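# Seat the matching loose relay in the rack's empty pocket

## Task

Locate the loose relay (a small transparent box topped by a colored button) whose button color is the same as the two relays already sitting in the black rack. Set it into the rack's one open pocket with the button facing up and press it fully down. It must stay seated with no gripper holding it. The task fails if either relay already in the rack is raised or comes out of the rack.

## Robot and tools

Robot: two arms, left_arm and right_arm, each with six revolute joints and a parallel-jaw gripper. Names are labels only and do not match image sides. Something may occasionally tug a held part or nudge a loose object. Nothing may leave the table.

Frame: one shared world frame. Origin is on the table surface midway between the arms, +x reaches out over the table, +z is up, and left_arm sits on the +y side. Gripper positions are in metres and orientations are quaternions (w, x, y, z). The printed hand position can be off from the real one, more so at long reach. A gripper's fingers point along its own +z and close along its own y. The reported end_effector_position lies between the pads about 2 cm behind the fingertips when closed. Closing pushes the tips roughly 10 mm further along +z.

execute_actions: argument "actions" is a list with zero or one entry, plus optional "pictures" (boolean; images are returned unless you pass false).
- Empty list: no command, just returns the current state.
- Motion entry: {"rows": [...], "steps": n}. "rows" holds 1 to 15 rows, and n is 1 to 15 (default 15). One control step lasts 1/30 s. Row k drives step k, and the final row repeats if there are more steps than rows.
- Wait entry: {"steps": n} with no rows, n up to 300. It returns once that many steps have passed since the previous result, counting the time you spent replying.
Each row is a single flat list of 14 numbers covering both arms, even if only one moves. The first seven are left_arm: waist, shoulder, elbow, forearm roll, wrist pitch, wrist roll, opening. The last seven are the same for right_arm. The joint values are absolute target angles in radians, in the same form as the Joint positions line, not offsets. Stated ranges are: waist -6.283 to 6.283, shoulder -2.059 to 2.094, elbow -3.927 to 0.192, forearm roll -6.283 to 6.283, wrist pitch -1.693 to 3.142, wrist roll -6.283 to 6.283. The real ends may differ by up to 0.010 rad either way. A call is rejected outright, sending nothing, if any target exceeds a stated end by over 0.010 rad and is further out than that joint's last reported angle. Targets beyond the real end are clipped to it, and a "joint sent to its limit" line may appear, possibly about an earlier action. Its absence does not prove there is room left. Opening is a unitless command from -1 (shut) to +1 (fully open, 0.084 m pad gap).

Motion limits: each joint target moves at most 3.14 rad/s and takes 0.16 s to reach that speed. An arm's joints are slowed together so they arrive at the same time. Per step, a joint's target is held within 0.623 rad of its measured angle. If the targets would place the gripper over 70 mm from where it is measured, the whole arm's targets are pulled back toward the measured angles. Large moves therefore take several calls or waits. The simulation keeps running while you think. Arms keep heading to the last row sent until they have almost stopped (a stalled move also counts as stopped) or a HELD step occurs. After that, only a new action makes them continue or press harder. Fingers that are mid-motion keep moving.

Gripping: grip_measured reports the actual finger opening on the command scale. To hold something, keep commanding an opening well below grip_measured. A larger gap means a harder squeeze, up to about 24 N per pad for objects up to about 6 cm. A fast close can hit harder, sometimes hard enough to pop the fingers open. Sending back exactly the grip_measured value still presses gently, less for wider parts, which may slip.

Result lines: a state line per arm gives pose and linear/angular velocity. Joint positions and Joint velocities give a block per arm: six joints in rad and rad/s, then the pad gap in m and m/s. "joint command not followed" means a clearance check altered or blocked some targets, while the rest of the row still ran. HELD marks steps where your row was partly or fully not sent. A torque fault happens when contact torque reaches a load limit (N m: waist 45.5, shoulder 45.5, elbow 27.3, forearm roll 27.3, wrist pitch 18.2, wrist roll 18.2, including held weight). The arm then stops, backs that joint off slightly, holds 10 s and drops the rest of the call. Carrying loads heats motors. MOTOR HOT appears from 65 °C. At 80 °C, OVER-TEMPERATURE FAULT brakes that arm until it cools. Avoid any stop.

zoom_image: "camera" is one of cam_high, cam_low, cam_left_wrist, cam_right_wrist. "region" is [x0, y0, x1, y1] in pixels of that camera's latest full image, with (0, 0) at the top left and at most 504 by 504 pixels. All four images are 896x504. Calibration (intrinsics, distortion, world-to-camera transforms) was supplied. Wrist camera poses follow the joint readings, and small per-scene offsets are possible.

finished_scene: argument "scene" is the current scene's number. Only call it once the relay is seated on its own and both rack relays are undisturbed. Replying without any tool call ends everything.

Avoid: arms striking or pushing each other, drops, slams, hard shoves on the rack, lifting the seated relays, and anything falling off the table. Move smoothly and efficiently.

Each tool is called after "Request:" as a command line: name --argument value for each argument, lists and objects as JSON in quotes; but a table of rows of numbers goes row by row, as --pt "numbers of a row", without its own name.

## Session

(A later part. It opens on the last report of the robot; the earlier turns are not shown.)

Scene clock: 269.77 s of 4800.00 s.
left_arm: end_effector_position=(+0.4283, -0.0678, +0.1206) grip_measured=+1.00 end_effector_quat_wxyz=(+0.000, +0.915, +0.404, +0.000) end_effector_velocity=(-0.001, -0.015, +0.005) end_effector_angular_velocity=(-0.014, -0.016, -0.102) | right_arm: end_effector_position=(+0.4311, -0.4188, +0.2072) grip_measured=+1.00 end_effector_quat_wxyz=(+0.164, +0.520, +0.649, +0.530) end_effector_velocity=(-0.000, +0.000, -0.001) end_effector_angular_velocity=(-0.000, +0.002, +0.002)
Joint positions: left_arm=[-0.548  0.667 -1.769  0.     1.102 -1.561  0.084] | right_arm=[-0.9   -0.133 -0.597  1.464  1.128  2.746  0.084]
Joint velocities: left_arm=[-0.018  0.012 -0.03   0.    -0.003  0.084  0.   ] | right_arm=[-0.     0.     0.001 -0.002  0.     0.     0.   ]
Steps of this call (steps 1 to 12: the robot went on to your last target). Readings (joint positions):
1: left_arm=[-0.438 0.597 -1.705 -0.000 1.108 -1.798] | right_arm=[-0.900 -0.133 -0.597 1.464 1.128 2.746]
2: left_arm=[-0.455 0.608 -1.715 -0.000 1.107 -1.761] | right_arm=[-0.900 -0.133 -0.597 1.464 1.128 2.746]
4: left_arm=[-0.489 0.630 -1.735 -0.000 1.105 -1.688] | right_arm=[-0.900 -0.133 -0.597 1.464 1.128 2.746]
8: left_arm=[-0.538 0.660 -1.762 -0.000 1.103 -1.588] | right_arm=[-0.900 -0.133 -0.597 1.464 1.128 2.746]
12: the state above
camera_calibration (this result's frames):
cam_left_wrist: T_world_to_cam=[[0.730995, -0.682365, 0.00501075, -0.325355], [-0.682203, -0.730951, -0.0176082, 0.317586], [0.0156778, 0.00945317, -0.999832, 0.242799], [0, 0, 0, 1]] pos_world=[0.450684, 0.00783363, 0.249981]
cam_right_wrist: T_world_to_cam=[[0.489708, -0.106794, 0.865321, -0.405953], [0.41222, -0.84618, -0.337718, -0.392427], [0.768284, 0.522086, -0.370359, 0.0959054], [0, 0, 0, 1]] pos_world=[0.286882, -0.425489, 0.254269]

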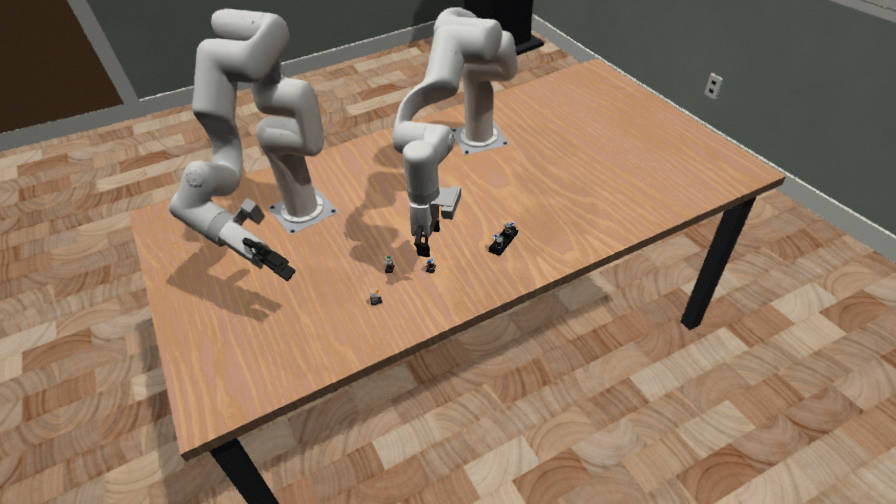

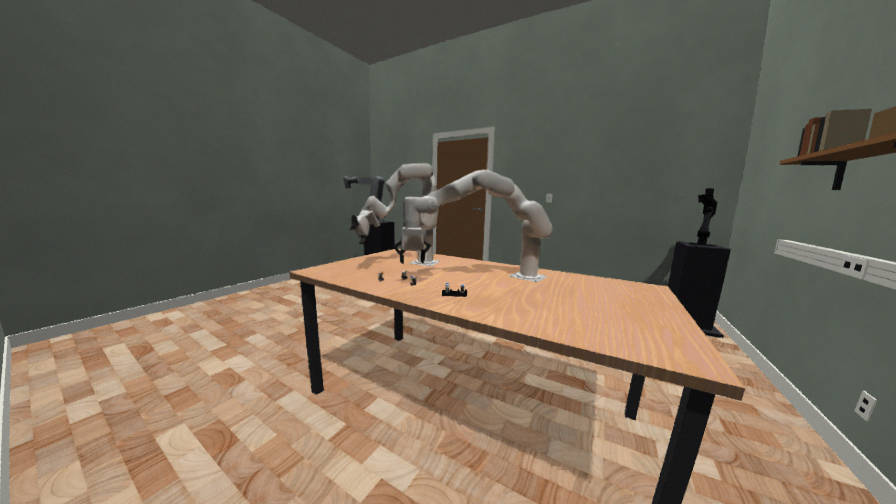

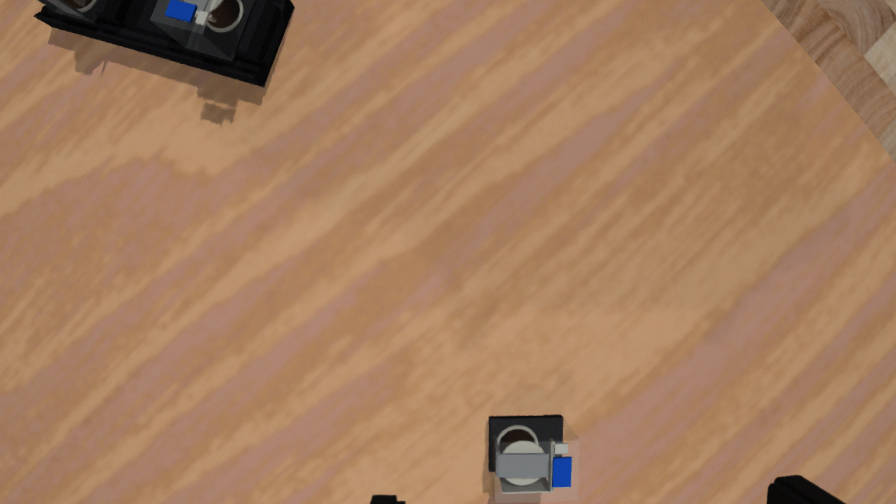

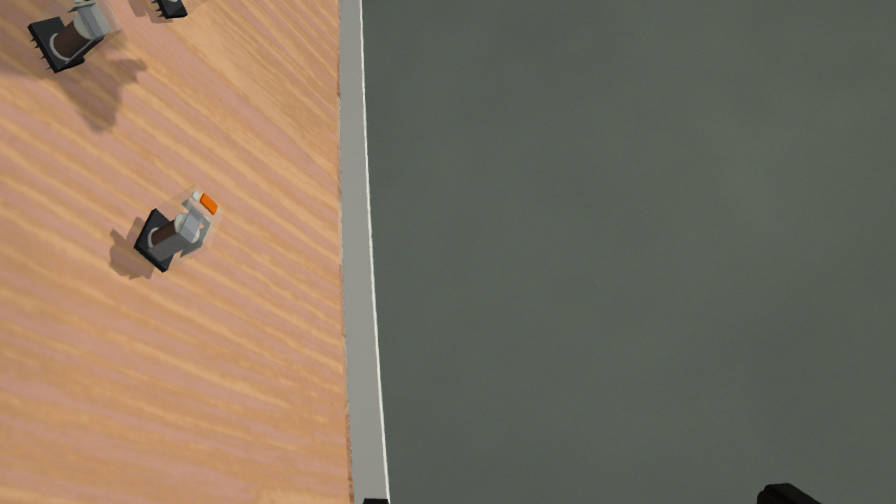

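Request:
execute_actions --actions '[]'

Request:
zoom_image --camera "cam_left_wrist" --region '[460, 400, 620, 504]'

Scene clock: 279.43 s of 4800.00 s.
left_arm: end_effector_position=(+0.4270, -0.0698, +0.1200) grip_measured=+1.00 end_effector_quat_wxyz=(+0.000, +0.917, +0.399, -0.000) end_effector_velocity=(-0.001, -0.001, +0.000) end_effector_angular_velocity=(-0.001, -0.001, -0.003) | right_arm: end_effector_position=(+0.4311, -0.4188, +0.2072) grip_measured=+1.00 end_effector_quat_wxyz=(+0.164, +0.520, +0.649, +0.530) end_effector_velocity=(-0.000, -0.000, -0.000) end_effector_angular_velocity=(-0.001, +0.001, +0.001)
Joint positions: left_arm=[-0.551  0.669 -1.771  0.     1.102 -1.554  0.084] | right_arm=[-0.9   -0.133 -0.597  1.464  1.128  2.746  0.084]
Joint velocities: left_arm=[-0.002  0.     0.     0.    -0.002  0.001 -0.   ] | right_arm=[ 0.     0.    -0.    -0.002 -0.001  0.     0.   ]
Steps of this call (steps 1 to 30: the robot went on to your last target; steps 31 to 90: nothing new was sent; then 6.67 s passed at rest). Readings (joint positions):
1: left_arm=[-0.548 0.667 -1.770 0.000 1.102 -1.559] | right_arm=[-0.900 -0.133 -0.597 1.464 1.128 2.746]
2: left_arm=[-0.549 0.667 -1.771 0.000 1.102 -1.558] | right_arm=[-0.900 -0.133 -0.597 1.464 1.128 2.746]
4: left_arm=[-0.549 0.668 -1.771 0.000 1.102 -1.556] | right_arm=[-0.900 -0.133 -0.597 1.464 1.128 2.746]
8: left_arm=[-0.550 0.669 -1.771 0.000 1.102 -1.555] | right_arm=[-0.900 -0.133 -0.597 1.464 1.128 2.746]
90: the state above
All arms were judged still, so your last target was given up. Only a new action makes them travel on or press farther. Fingers that are still opening or closing keep moving.
camera_calibration (this result's frames):
cam_left_wrist: T_world_to_cam=[[0.723613, -0.690189, 0.00492422, -0.323154], [-0.690028, -0.72357, -0.0175674, 0.319125], [0.0156878, 0.00931413, -0.999834, 0.242231], [0, 0, 0, 1]] pos_world=[0.450243, 0.00561555, 0.249388]
cam_right_wrist: T_world_to_cam=[[0.489708, -0.106794, 0.865321, -0.405953], [0.41222, -0.84618, -0.337718, -0.392427], [0.768284, 0.522086, -0.370359, 0.0959054], [0, 0, 0, 1]] pos_world=[0.286882, -0.425489, 0.254269]

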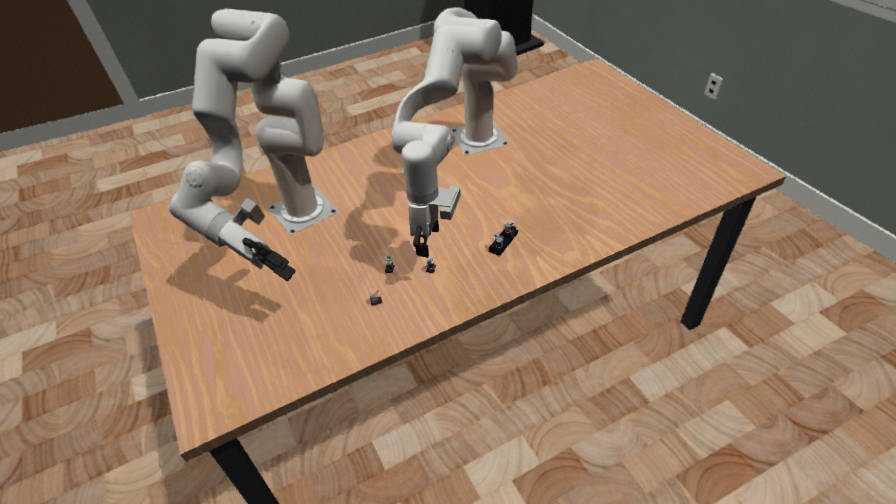

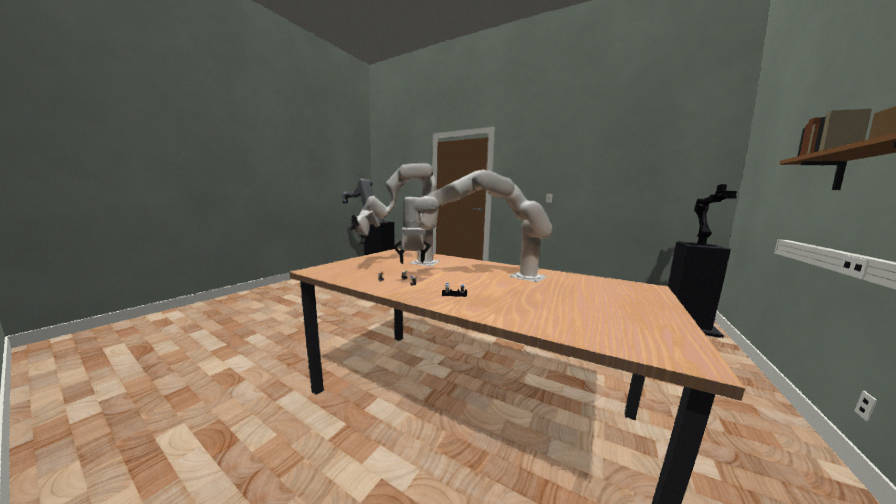

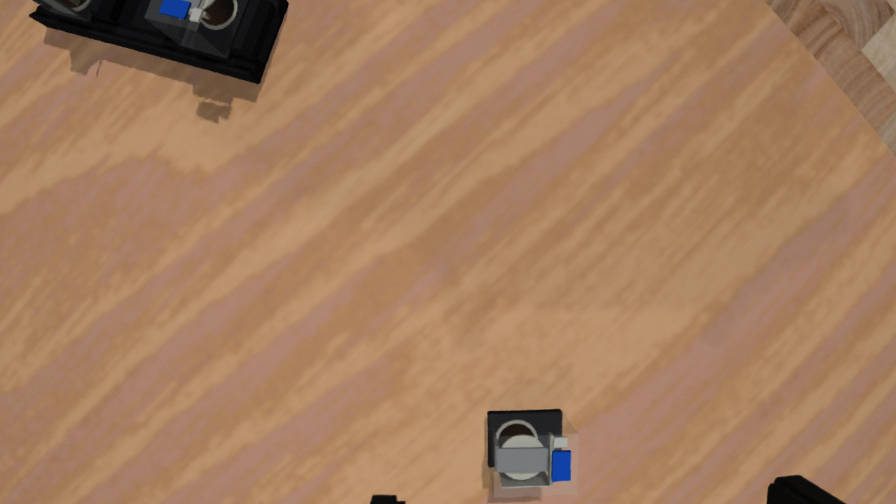

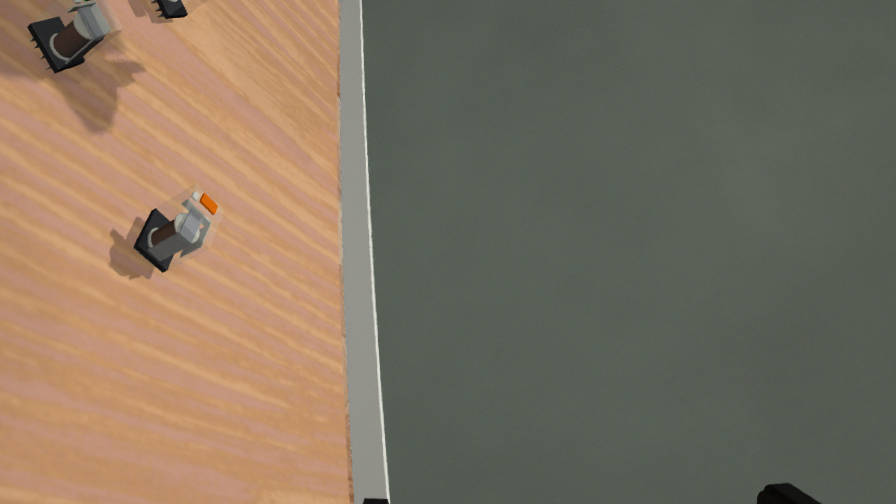

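Region (460, 400, 620, 504) of cam_left_wrist's 896x504 image, scaled by 3.150, with more detail than that image has; it fills the top 328 rows of this view, and the rest is white.

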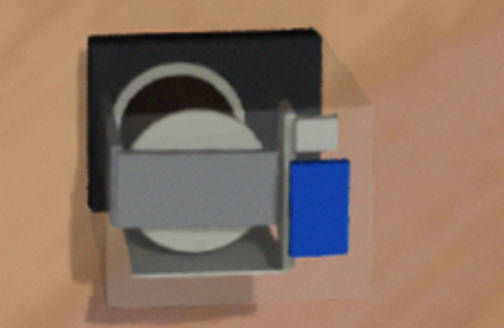

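Request:
execute_actions --actions "[{\"rows\": [[-0.54714,0.70132,-1.70583,0,1.00451,-1.55004,1, -0.9,-0.133,-0.597,1.464,1.128,2.746,1]], \"steps\": 14}], \"pictures\": false}"

Request:
execute_actions --actions '[{"rows": [[-0.54714,0.75166,-1.68735,0,0.93569,-1.55004,1, -0.9,-0.133,-0.597,1.464,1.128,2.746,1]], "steps": 15}]'


Scene clock: 347.07 s of 4800.00 s.
left_arm: end_effector_position=(+0.4270, -0.0663, +0.0492) grip_measured=+1.00 end_effector_quat_wxyz=(+0.002, +0.917, +0.399, +0.001) end_effector_velocity=(+0.001, -0.001, -0.002) end_effector_angular_velocity=(-0.008, -0.009, -0.001) | right_arm: end_effector_position=(+0.4311, -0.4188, +0.2072) grip_measured=+1.00 end_effector_quat_wxyz=(+0.164, +0.520, +0.649, +0.530) end_effector_velocity=(+0.000, -0.000, -0.001) end_effector_angular_velocity=(+0.002, +0.002, -0.001)
Joint positions: left_arm=[-0.547  0.749 -1.691 -0.     0.937 -1.55   0.084] | right_arm=[-0.9   -0.133 -0.597  1.464  1.128  2.746  0.084]
Joint velocities: left_arm=[-0.001  0.     0.009 -0.    -0.021  0.001 -0.   ] | right_arm=[ 0.     0.002 -0.001  0.001 -0.001  0.001  0.   ]
Steps of this call (steps 1 to 90: nothing new was sent; then 64.13 s passed at rest; steps 91 to 105: all 15 steps of this action). Readings (joint positions):
91: left_arm=[-0.551 0.669 -1.771 -0.000 1.102 -1.554] | right_arm=[-0.900 -0.133 -0.597 1.464 1.128 2.746]
92: left_arm=[-0.551 0.670 -1.770 -0.000 1.098 -1.554] | right_arm=[-0.900 -0.133 -0.597 1.464 1.128 2.746]
94: left_arm=[-0.550 0.684 -1.755 -0.000 1.055 -1.553] | right_arm=[-0.900 -0.133 -0.597 1.464 1.128 2.746]
98: left_arm=[-0.548 0.743 -1.697 0.000 0.969 -1.551] | right_arm=[-0.900 -0.133 -0.597 1.464 1.128 2.746]
105: the state above
camera_calibration (this result's frames):
cam_left_wrist: T_world_to_cam=[[0.723578, -0.690172, 0.00987415, -0.320624], [-0.689971, -0.72362, -0.017712, 0.320381], [0.0193695, 0.00600313, -0.999794, 0.1696], [0, 0, 0, 1]] pos_world=[0.449765, 0.0095302, 0.178406]
cam_right_wrist: T_world_to_cam=[[0.489708, -0.106794, 0.865321, -0.405953], [0.41222, -0.84618, -0.337718, -0.392428], [0.768284, 0.522086, -0.370359, 0.0959054], [0, 0, 0, 1]] pos_world=[0.286882, -0.425489, 0.254269]

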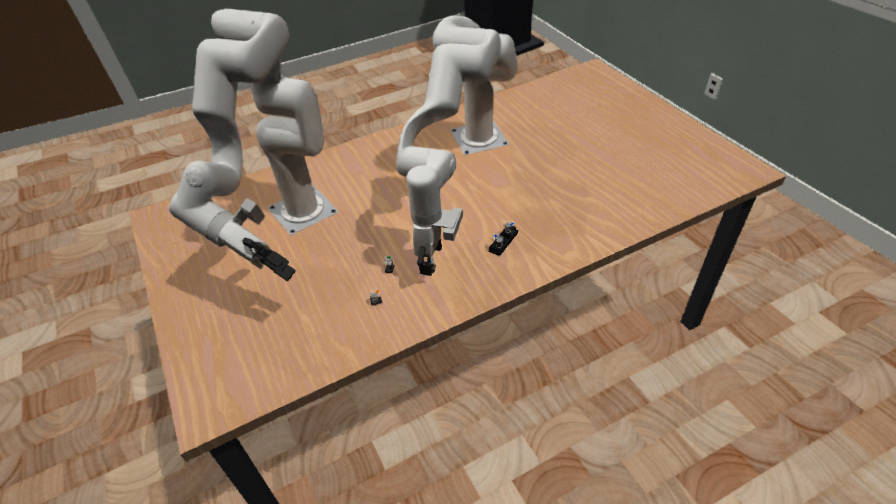

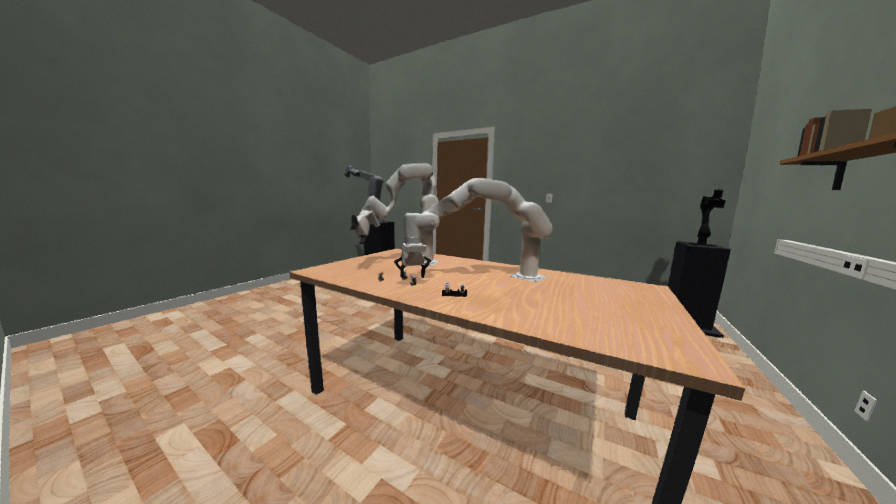

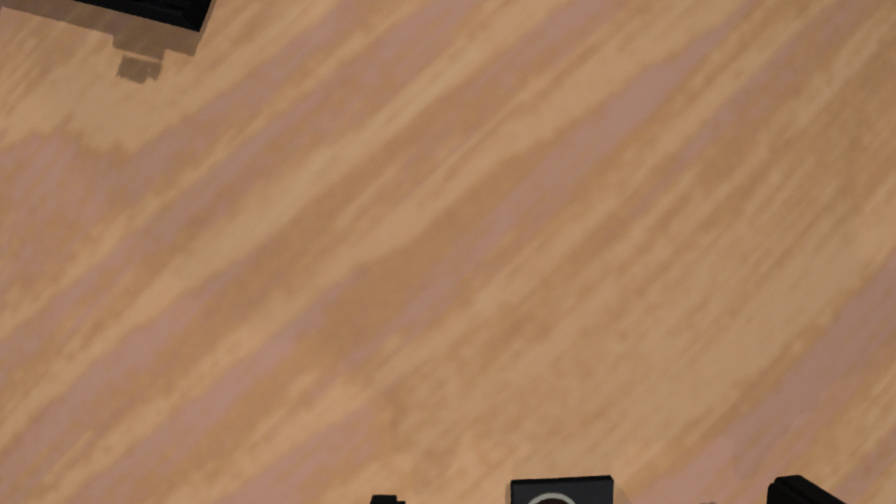

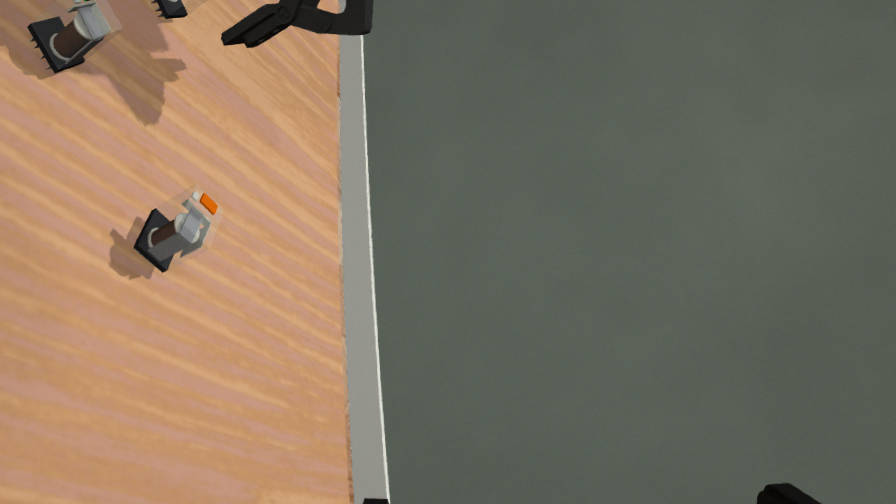

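Request:
execute_actions --actions '[]' --pictures false

Scene clock: 358.30 s of 4800.00 s.
left_arm: end_effector_position=(+0.4259, -0.0652, +0.0460) grip_measured=+1.00 end_effector_quat_wxyz=(+0.000, +0.917, +0.399, -0.000) end_effector_velocity=(-0.000, +0.000, -0.000) end_effector_angular_velocity=(+0.001, +0.001, +0.001) | right_arm: end_effector_position=(+0.4311, -0.4188, +0.2072) grip_measured=+1.00 end_effector_quat_wxyz=(+0.164, +0.520, +0.649, +0.530) end_effector_velocity=(-0.000, +0.000, -0.001) end_effector_angular_velocity=(-0.000, +0.001, +0.001)
Joint positions: left_arm=[-0.547  0.752 -1.687 -0.     0.936 -1.55   0.084] | right_arm=[-0.9   -0.133 -0.597  1.464  1.128  2.746  0.084]
Joint velocities: left_arm=[ 0.     0.     0.     0.     0.001 -0.001  0.   ] | right_arm=[ 0.     0.001  0.    -0.001 -0.    -0.001  0.   ]
Steps of this call (steps 1 to 15: the robot went on to your last target; steps 16 to 90: nothing new was sent; then 8.23 s passed at rest). Readings (joint positions):
1: left_arm=[-0.547 0.749 -1.690 -0.000 0.937 -1.550] | right_arm=[-0.900 -0.133 -0.597 1.464 1.128 2.746]
2: left_arm=[-0.547 0.749 -1.689 -0.000 0.936 -1.550] | right_arm=[-0.900 -0.133 -0.597 1.464 1.128 2.746]
4: left_arm=[-0.547 0.751 -1.688 -0.000 0.936 -1.550] | right_arm=[-0.900 -0.133 -0.597 1.464 1.128 2.746]
8: left_arm=[-0.547 0.751 -1.688 -0.000 0.936 -1.550] | right_arm=[-0.900 -0.133 -0.597 1.464 1.128 2.746]
90: the state above
All arms were judged still, so your last target was given up. Only a new action makes them travel on or press farther. Fingers that are still opening or closing keep moving.

The arm reached (0.4259, −0.0652, 0.0460), so it was only lag. Next I'll close the gripper gradually.

Request:
execute_actions --actions '[{"rows": [ [-0.54714,0.75166,-1.68735,0,0.93569,-1.55004,0.6, -0.9,-0.133,-0.597,1.464,1.128,2.746,1], [-0.54714,0.75166,-1.68735,0,0.93569,-1.55004,0.3, -0.9,-0.133,-0.597,1.464,1.128,2.746,1], [-0.54714,0.75166,-1.68735,0,0.93569,-1.55004,0.0, -0.9,-0.133,-0.597,1.464,1.128,2.746,1], [-0.54714,0.75166,-1.68735,0,0.93569,-1.55004,-0.1, -0.9,-0.133,-0.597,1.464,1.128,2.746,1], [-0.54714,0.75166,-1.68735,0,0.93569,-1.55004,-0.2, -0.9,-0.133,-0.597,1.464,1.128,2.746,1], [-0.54714,0.75166,-1.68735,0,0.93569,-1.55004,-0.25, -0.9,-0.133,-0.597,1.464,1.128,2.746,1], [-0.54714,0.75166,-1.68735,0,0.93569,-1.55004,-0.3, -0.9,-0.133,-0.597,1.464,1.128,2.746,1], [-0.54714,0.75166,-1.68735,0,0.93569,-1.55004,-0.35, -0.9,-0.133,-0.597,1.464,1.128,2.746,1], [-0.54714,0.75166,-1.68735,0,0.93569,-1.55004,-0.4, -0.9,-0.133,-0.597,1.464,1.128,2.746,1], [-0.54714,0.75166,-1.68735,0,0.93569,-1.55004,-0.5, -0.9,-0.133,-0.597,1.464,1.128,2.746,1], [-0.54714,0.75166,-1.68735,0,0.93569,-1.55004,-0.6, -0.9,-0.133,-0.597,1.464,1.128,2.746,1], [-0.54714,0.75166,-1.68735,0,0.93569,-1.55004,-0.7, -0.9,-0.133,-0.597,1.464,1.128,2.746,1], [-0.54714,0.75166,-1.68735,0,0.93569,-1.55004,-0.8, -0.9,-0.133,-0.597,1.464,1.128,2.746,1], [-0.54714,0.75166,-1.68735,0,0.93569,-1.55004,-0.9, -0.9,-0.133,-0.597,1.464,1.128,2.746,1] ], "steps": 15}]'

Scene clock: 380.17 s of 4800.00 s.
left_arm: end_effector_position=(+0.4259, -0.0652, +0.0460) grip_measured=-0.39 end_effector_quat_wxyz=(+0.000, +0.917, +0.399, +0.000) end_effector_velocity=(-0.000, -0.000, +0.000) end_effector_angular_velocity=(-0.000, -0.000, -0.001) | right_arm: end_effector_position=(+0.4311, -0.4188, +0.2072) grip_measured=+1.00 end_effector_quat_wxyz=(+0.164, +0.520, +0.649, +0.530) end_effector_velocity=(+0.000, -0.000, -0.000) end_effector_angular_velocity=(-0.001, +0.000, +0.001)
Joint positions: left_arm=[-0.547  0.752 -1.687  0.     0.936 -1.55   0.027] | right_arm=[-0.9   -0.133 -0.597  1.464  1.128  2.746  0.084]
Joint velocities: left_arm=[-0.001 -0.     0.    -0.    -0.     0.001  0.   ] | right_arm=[-0.     0.001 -0.001 -0.001  0.    -0.001  0.   ]
Steps of this call (steps 1 to 90: nothing new was sent; then 18.37 s passed at rest; steps 91 to 105: all 15 steps of this action). Readings (joint positions):
91: left_arm=[-0.547 0.752 -1.687 0.000 0.936 -1.550] | right_arm=[-0.900 -0.133 -0.597 1.464 1.128 2.746]
92: left_arm=[-0.547 0.752 -1.687 -0.000 0.936 -1.550] | right_arm=[-0.900 -0.133 -0.597 1.464 1.128 2.746]
94: left_arm=[-0.547 0.752 -1.687 -0.000 0.936 -1.550] | right_arm=[-0.900 -0.133 -0.597 1.464 1.128 2.746]
98: left_arm=[-0.547 0.752 -1.687 -0.000 0.936 -1.550] | right_arm=[-0.900 -0.133 -0.597 1.464 1.128 2.746]
105: the state above
camera_calibration (this result's frames):
cam_left_wrist: T_world_to_cam=[[0.723616, -0.690185, 0.00495418, -0.318772], [-0.690024, -0.723573, -0.0175696, 0.320342], [0.015711, 0.00929516, -0.999833, 0.168234], [0, 0, 0, 1]] pos_world=[0.449069, 0.0102153, 0.175414]
cam_right_wrist: T_world_to_cam=[[0.489708, -0.106794, 0.865321, -0.405953], [0.41222, -0.84618, -0.337718, -0.392427], [0.768284, 0.522086, -0.370359, 0.0959054], [0, 0, 0, 1]] pos_world=[0.286882, -0.425489, 0.254269]

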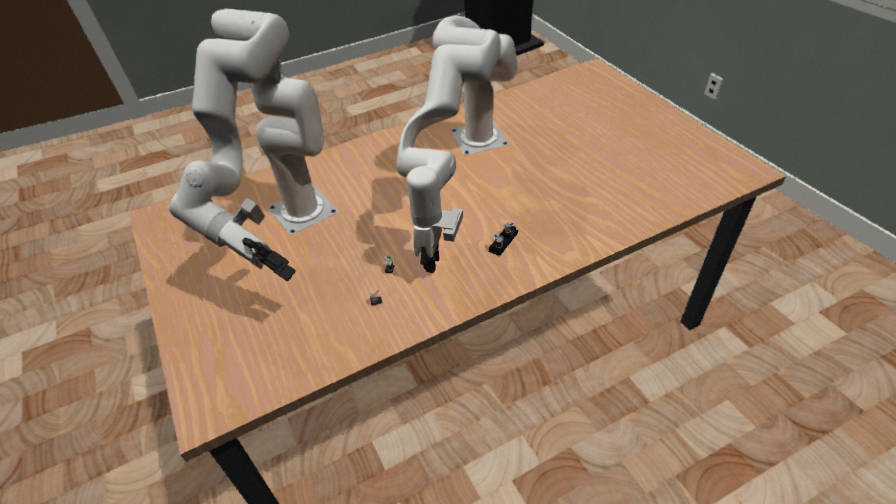

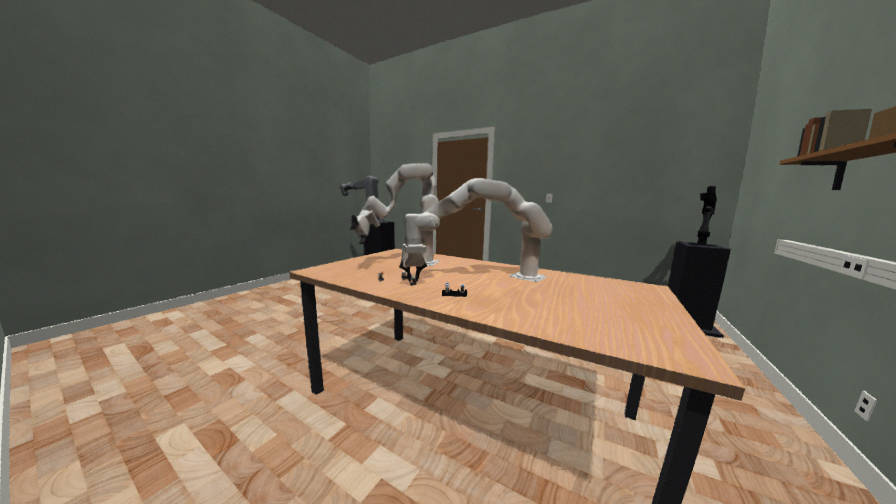

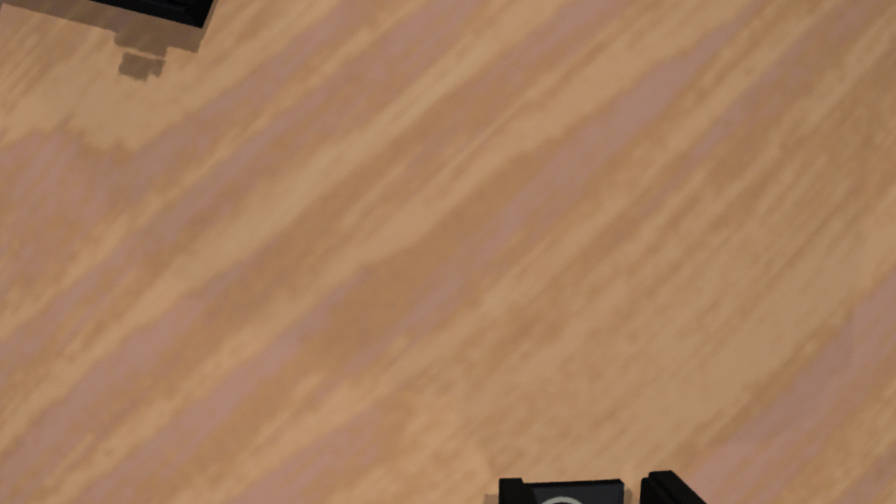

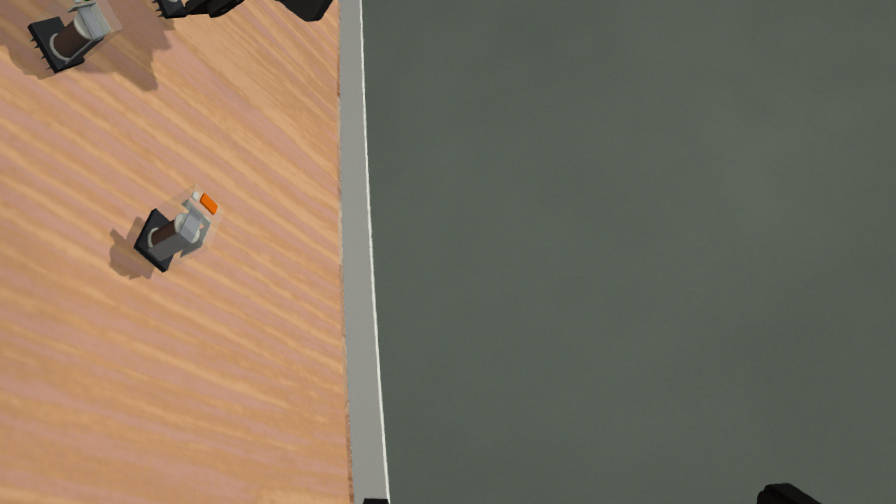

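Request:
execute_actions --actions '[{"rows": [ [-0.54714,0.70132,-1.70583,0,1.00451,-1.55004,-0.9, -0.9,-0.133,-0.597,1.464,1.128,2.746,1], [-0.54714,0.70132,-1.70583,0,1.00451,-1.55004,-0.9, -0.9,-0.133,-0.597,1.464,1.128,2.746,1], [-0.54714,0.70132,-1.70583,0,1.00451,-1.55004,-0.9, -0.9,-0.133,-0.597,1.464,1.128,2.746,1], [-0.54714,0.70132,-1.70583,0,1.00451,-1.55004,-0.9, -0.9,-0.133,-0.597,1.464,1.128,2.746,1], [-0.54714,0.70132,-1.70583,0,1.00451,-1.55004,-0.9, -0.9,-0.133,-0.597,1.464,1.128,2.746,1], [-0.54714,0.70132,-1.70583,0,1.00451,-1.55004,-0.9, -0.9,-0.133,-0.597,1.464,1.128,2.746,1], [-0.54714,0.70132,-1.70583,0,1.00451,-1.55004,-0.9, -0.9,-0.133,-0.597,1.464,1.128,2.746,1], [-0.54714,0.65303,-1.74516,0,1.09213,-1.55004,-0.9, -0.9,-0.133,-0.597,1.464,1.128,2.746,1] ], "steps": 15}]'

Scene clock: 436.60 s of 4800.00 s.
left_arm: end_effector_position=(+0.4275, -0.0667, +0.1173) grip_measured=-0.39 end_effector_quat_wxyz=(+0.004, +0.917, +0.399, +0.002) end_effector_velocity=(+0.007, -0.007, +0.099) end_effector_angular_velocity=(-0.035, -0.038, -0.000) | right_arm: end_effector_position=(+0.4311, -0.4188, +0.2072) grip_measured=+1.00 end_effector_quat_wxyz=(+0.164, +0.520, +0.649, +0.530) end_effector_velocity=(-0.000, +0.000, -0.001) end_effector_angular_velocity=(+0.003, +0.002, -0.000)
Joint positions: left_arm=[-0.547  0.657 -1.742 -0.     1.077 -1.55   0.027] | right_arm=[-0.9   -0.133 -0.597  1.464  1.128  2.746  0.084]
Joint velocities: left_arm=[-0.001 -0.116 -0.091 -0.001  0.155 -0.    -0.   ] | right_arm=[ 0.     0.001 -0.    -0.     0.     0.002  0.   ]
Steps of this call (steps 1 to 15: the robot went on to your last target; steps 16 to 90: nothing new was sent; then 52.93 s passed at rest; steps 91 to 105: all 15 steps of this action). Readings (joint positions):
91: left_arm=[-0.547 0.752 -1.687 0.000 0.936 -1.550] | right_arm=[-0.900 -0.133 -0.597 1.464 1.128 2.746]
92: left_arm=[-0.547 0.750 -1.688 0.000 0.940 -1.550] | right_arm=[-0.900 -0.133 -0.597 1.464 1.128 2.746]
94: left_arm=[-0.547 0.736 -1.691 0.000 0.964 -1.550] | right_arm=[-0.900 -0.133 -0.597 1.464 1.128 2.746]
98: left_arm=[-0.547 0.705 -1.707 -0.000 0.994 -1.550] | right_arm=[-0.900 -0.133 -0.597 1.464 1.128 2.746]
105: the state above
camera_calibration (this result's frames):
cam_left_wrist: T_world_to_cam=[[0.723576, -0.690127, 0.0127723, -0.32218], [-0.689909, -0.723677, -0.0177942, 0.321633], [0.0215233, 0.00406374, -0.99976, 0.236625], [0, 0, 0, 1]] pos_world=[0.449926, 0.0094517, 0.246407]
cam_right_wrist: T_world_to_cam=[[0.489708, -0.106794, 0.865321, -0.405953], [0.41222, -0.84618, -0.337718, -0.392427], [0.768284, 0.522086, -0.370359, 0.0959054], [0, 0, 0, 1]] pos_world=[0.286882, -0.425489, 0.254269]

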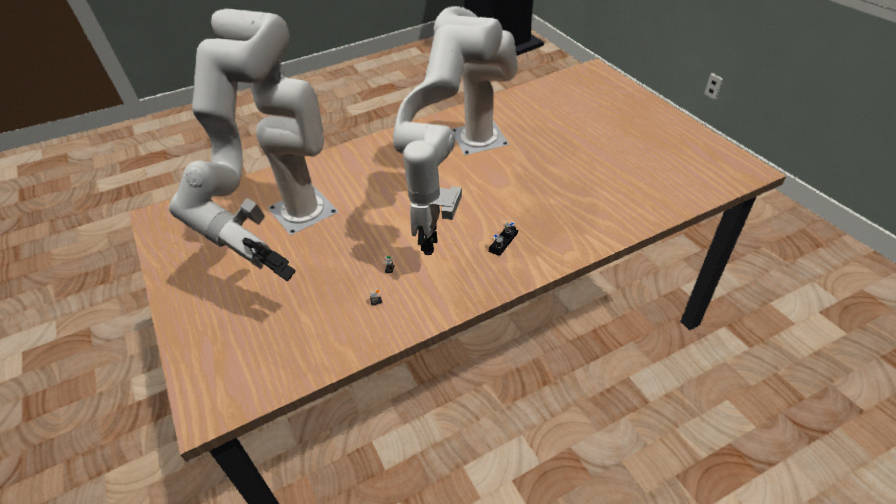

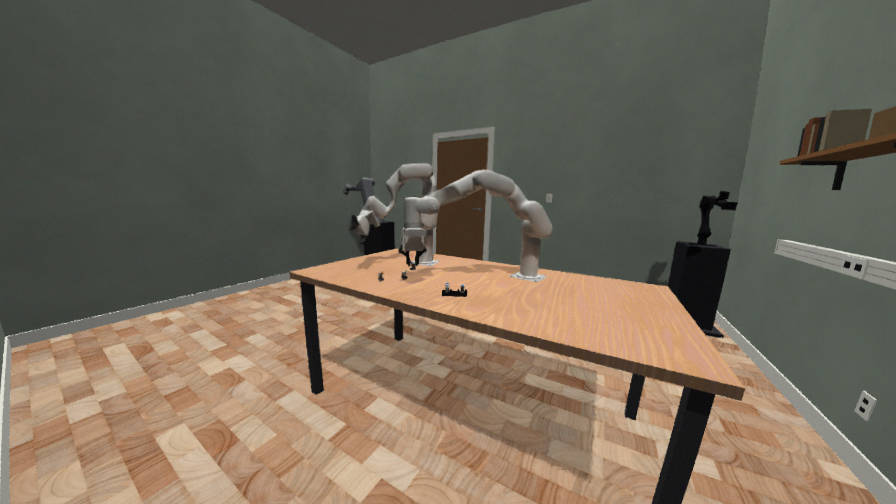

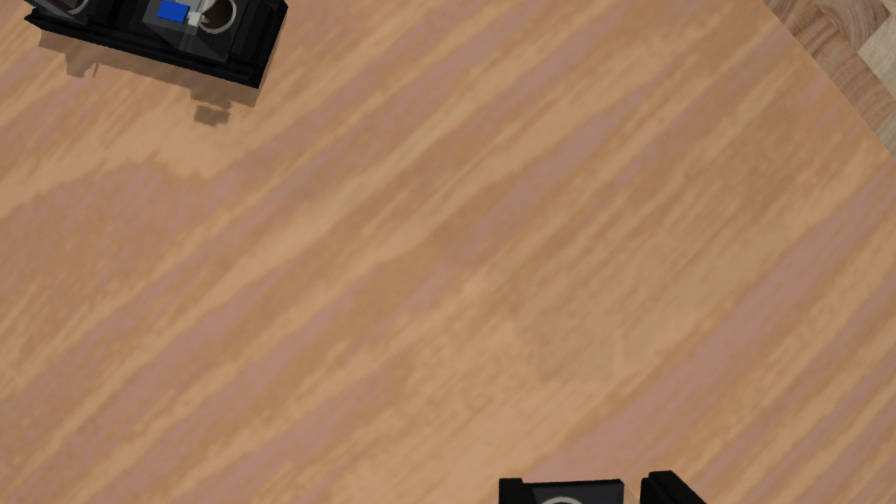

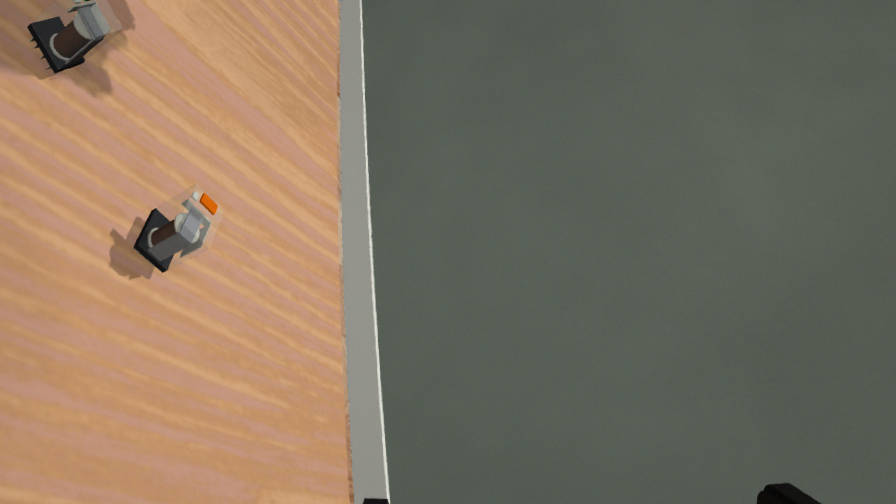

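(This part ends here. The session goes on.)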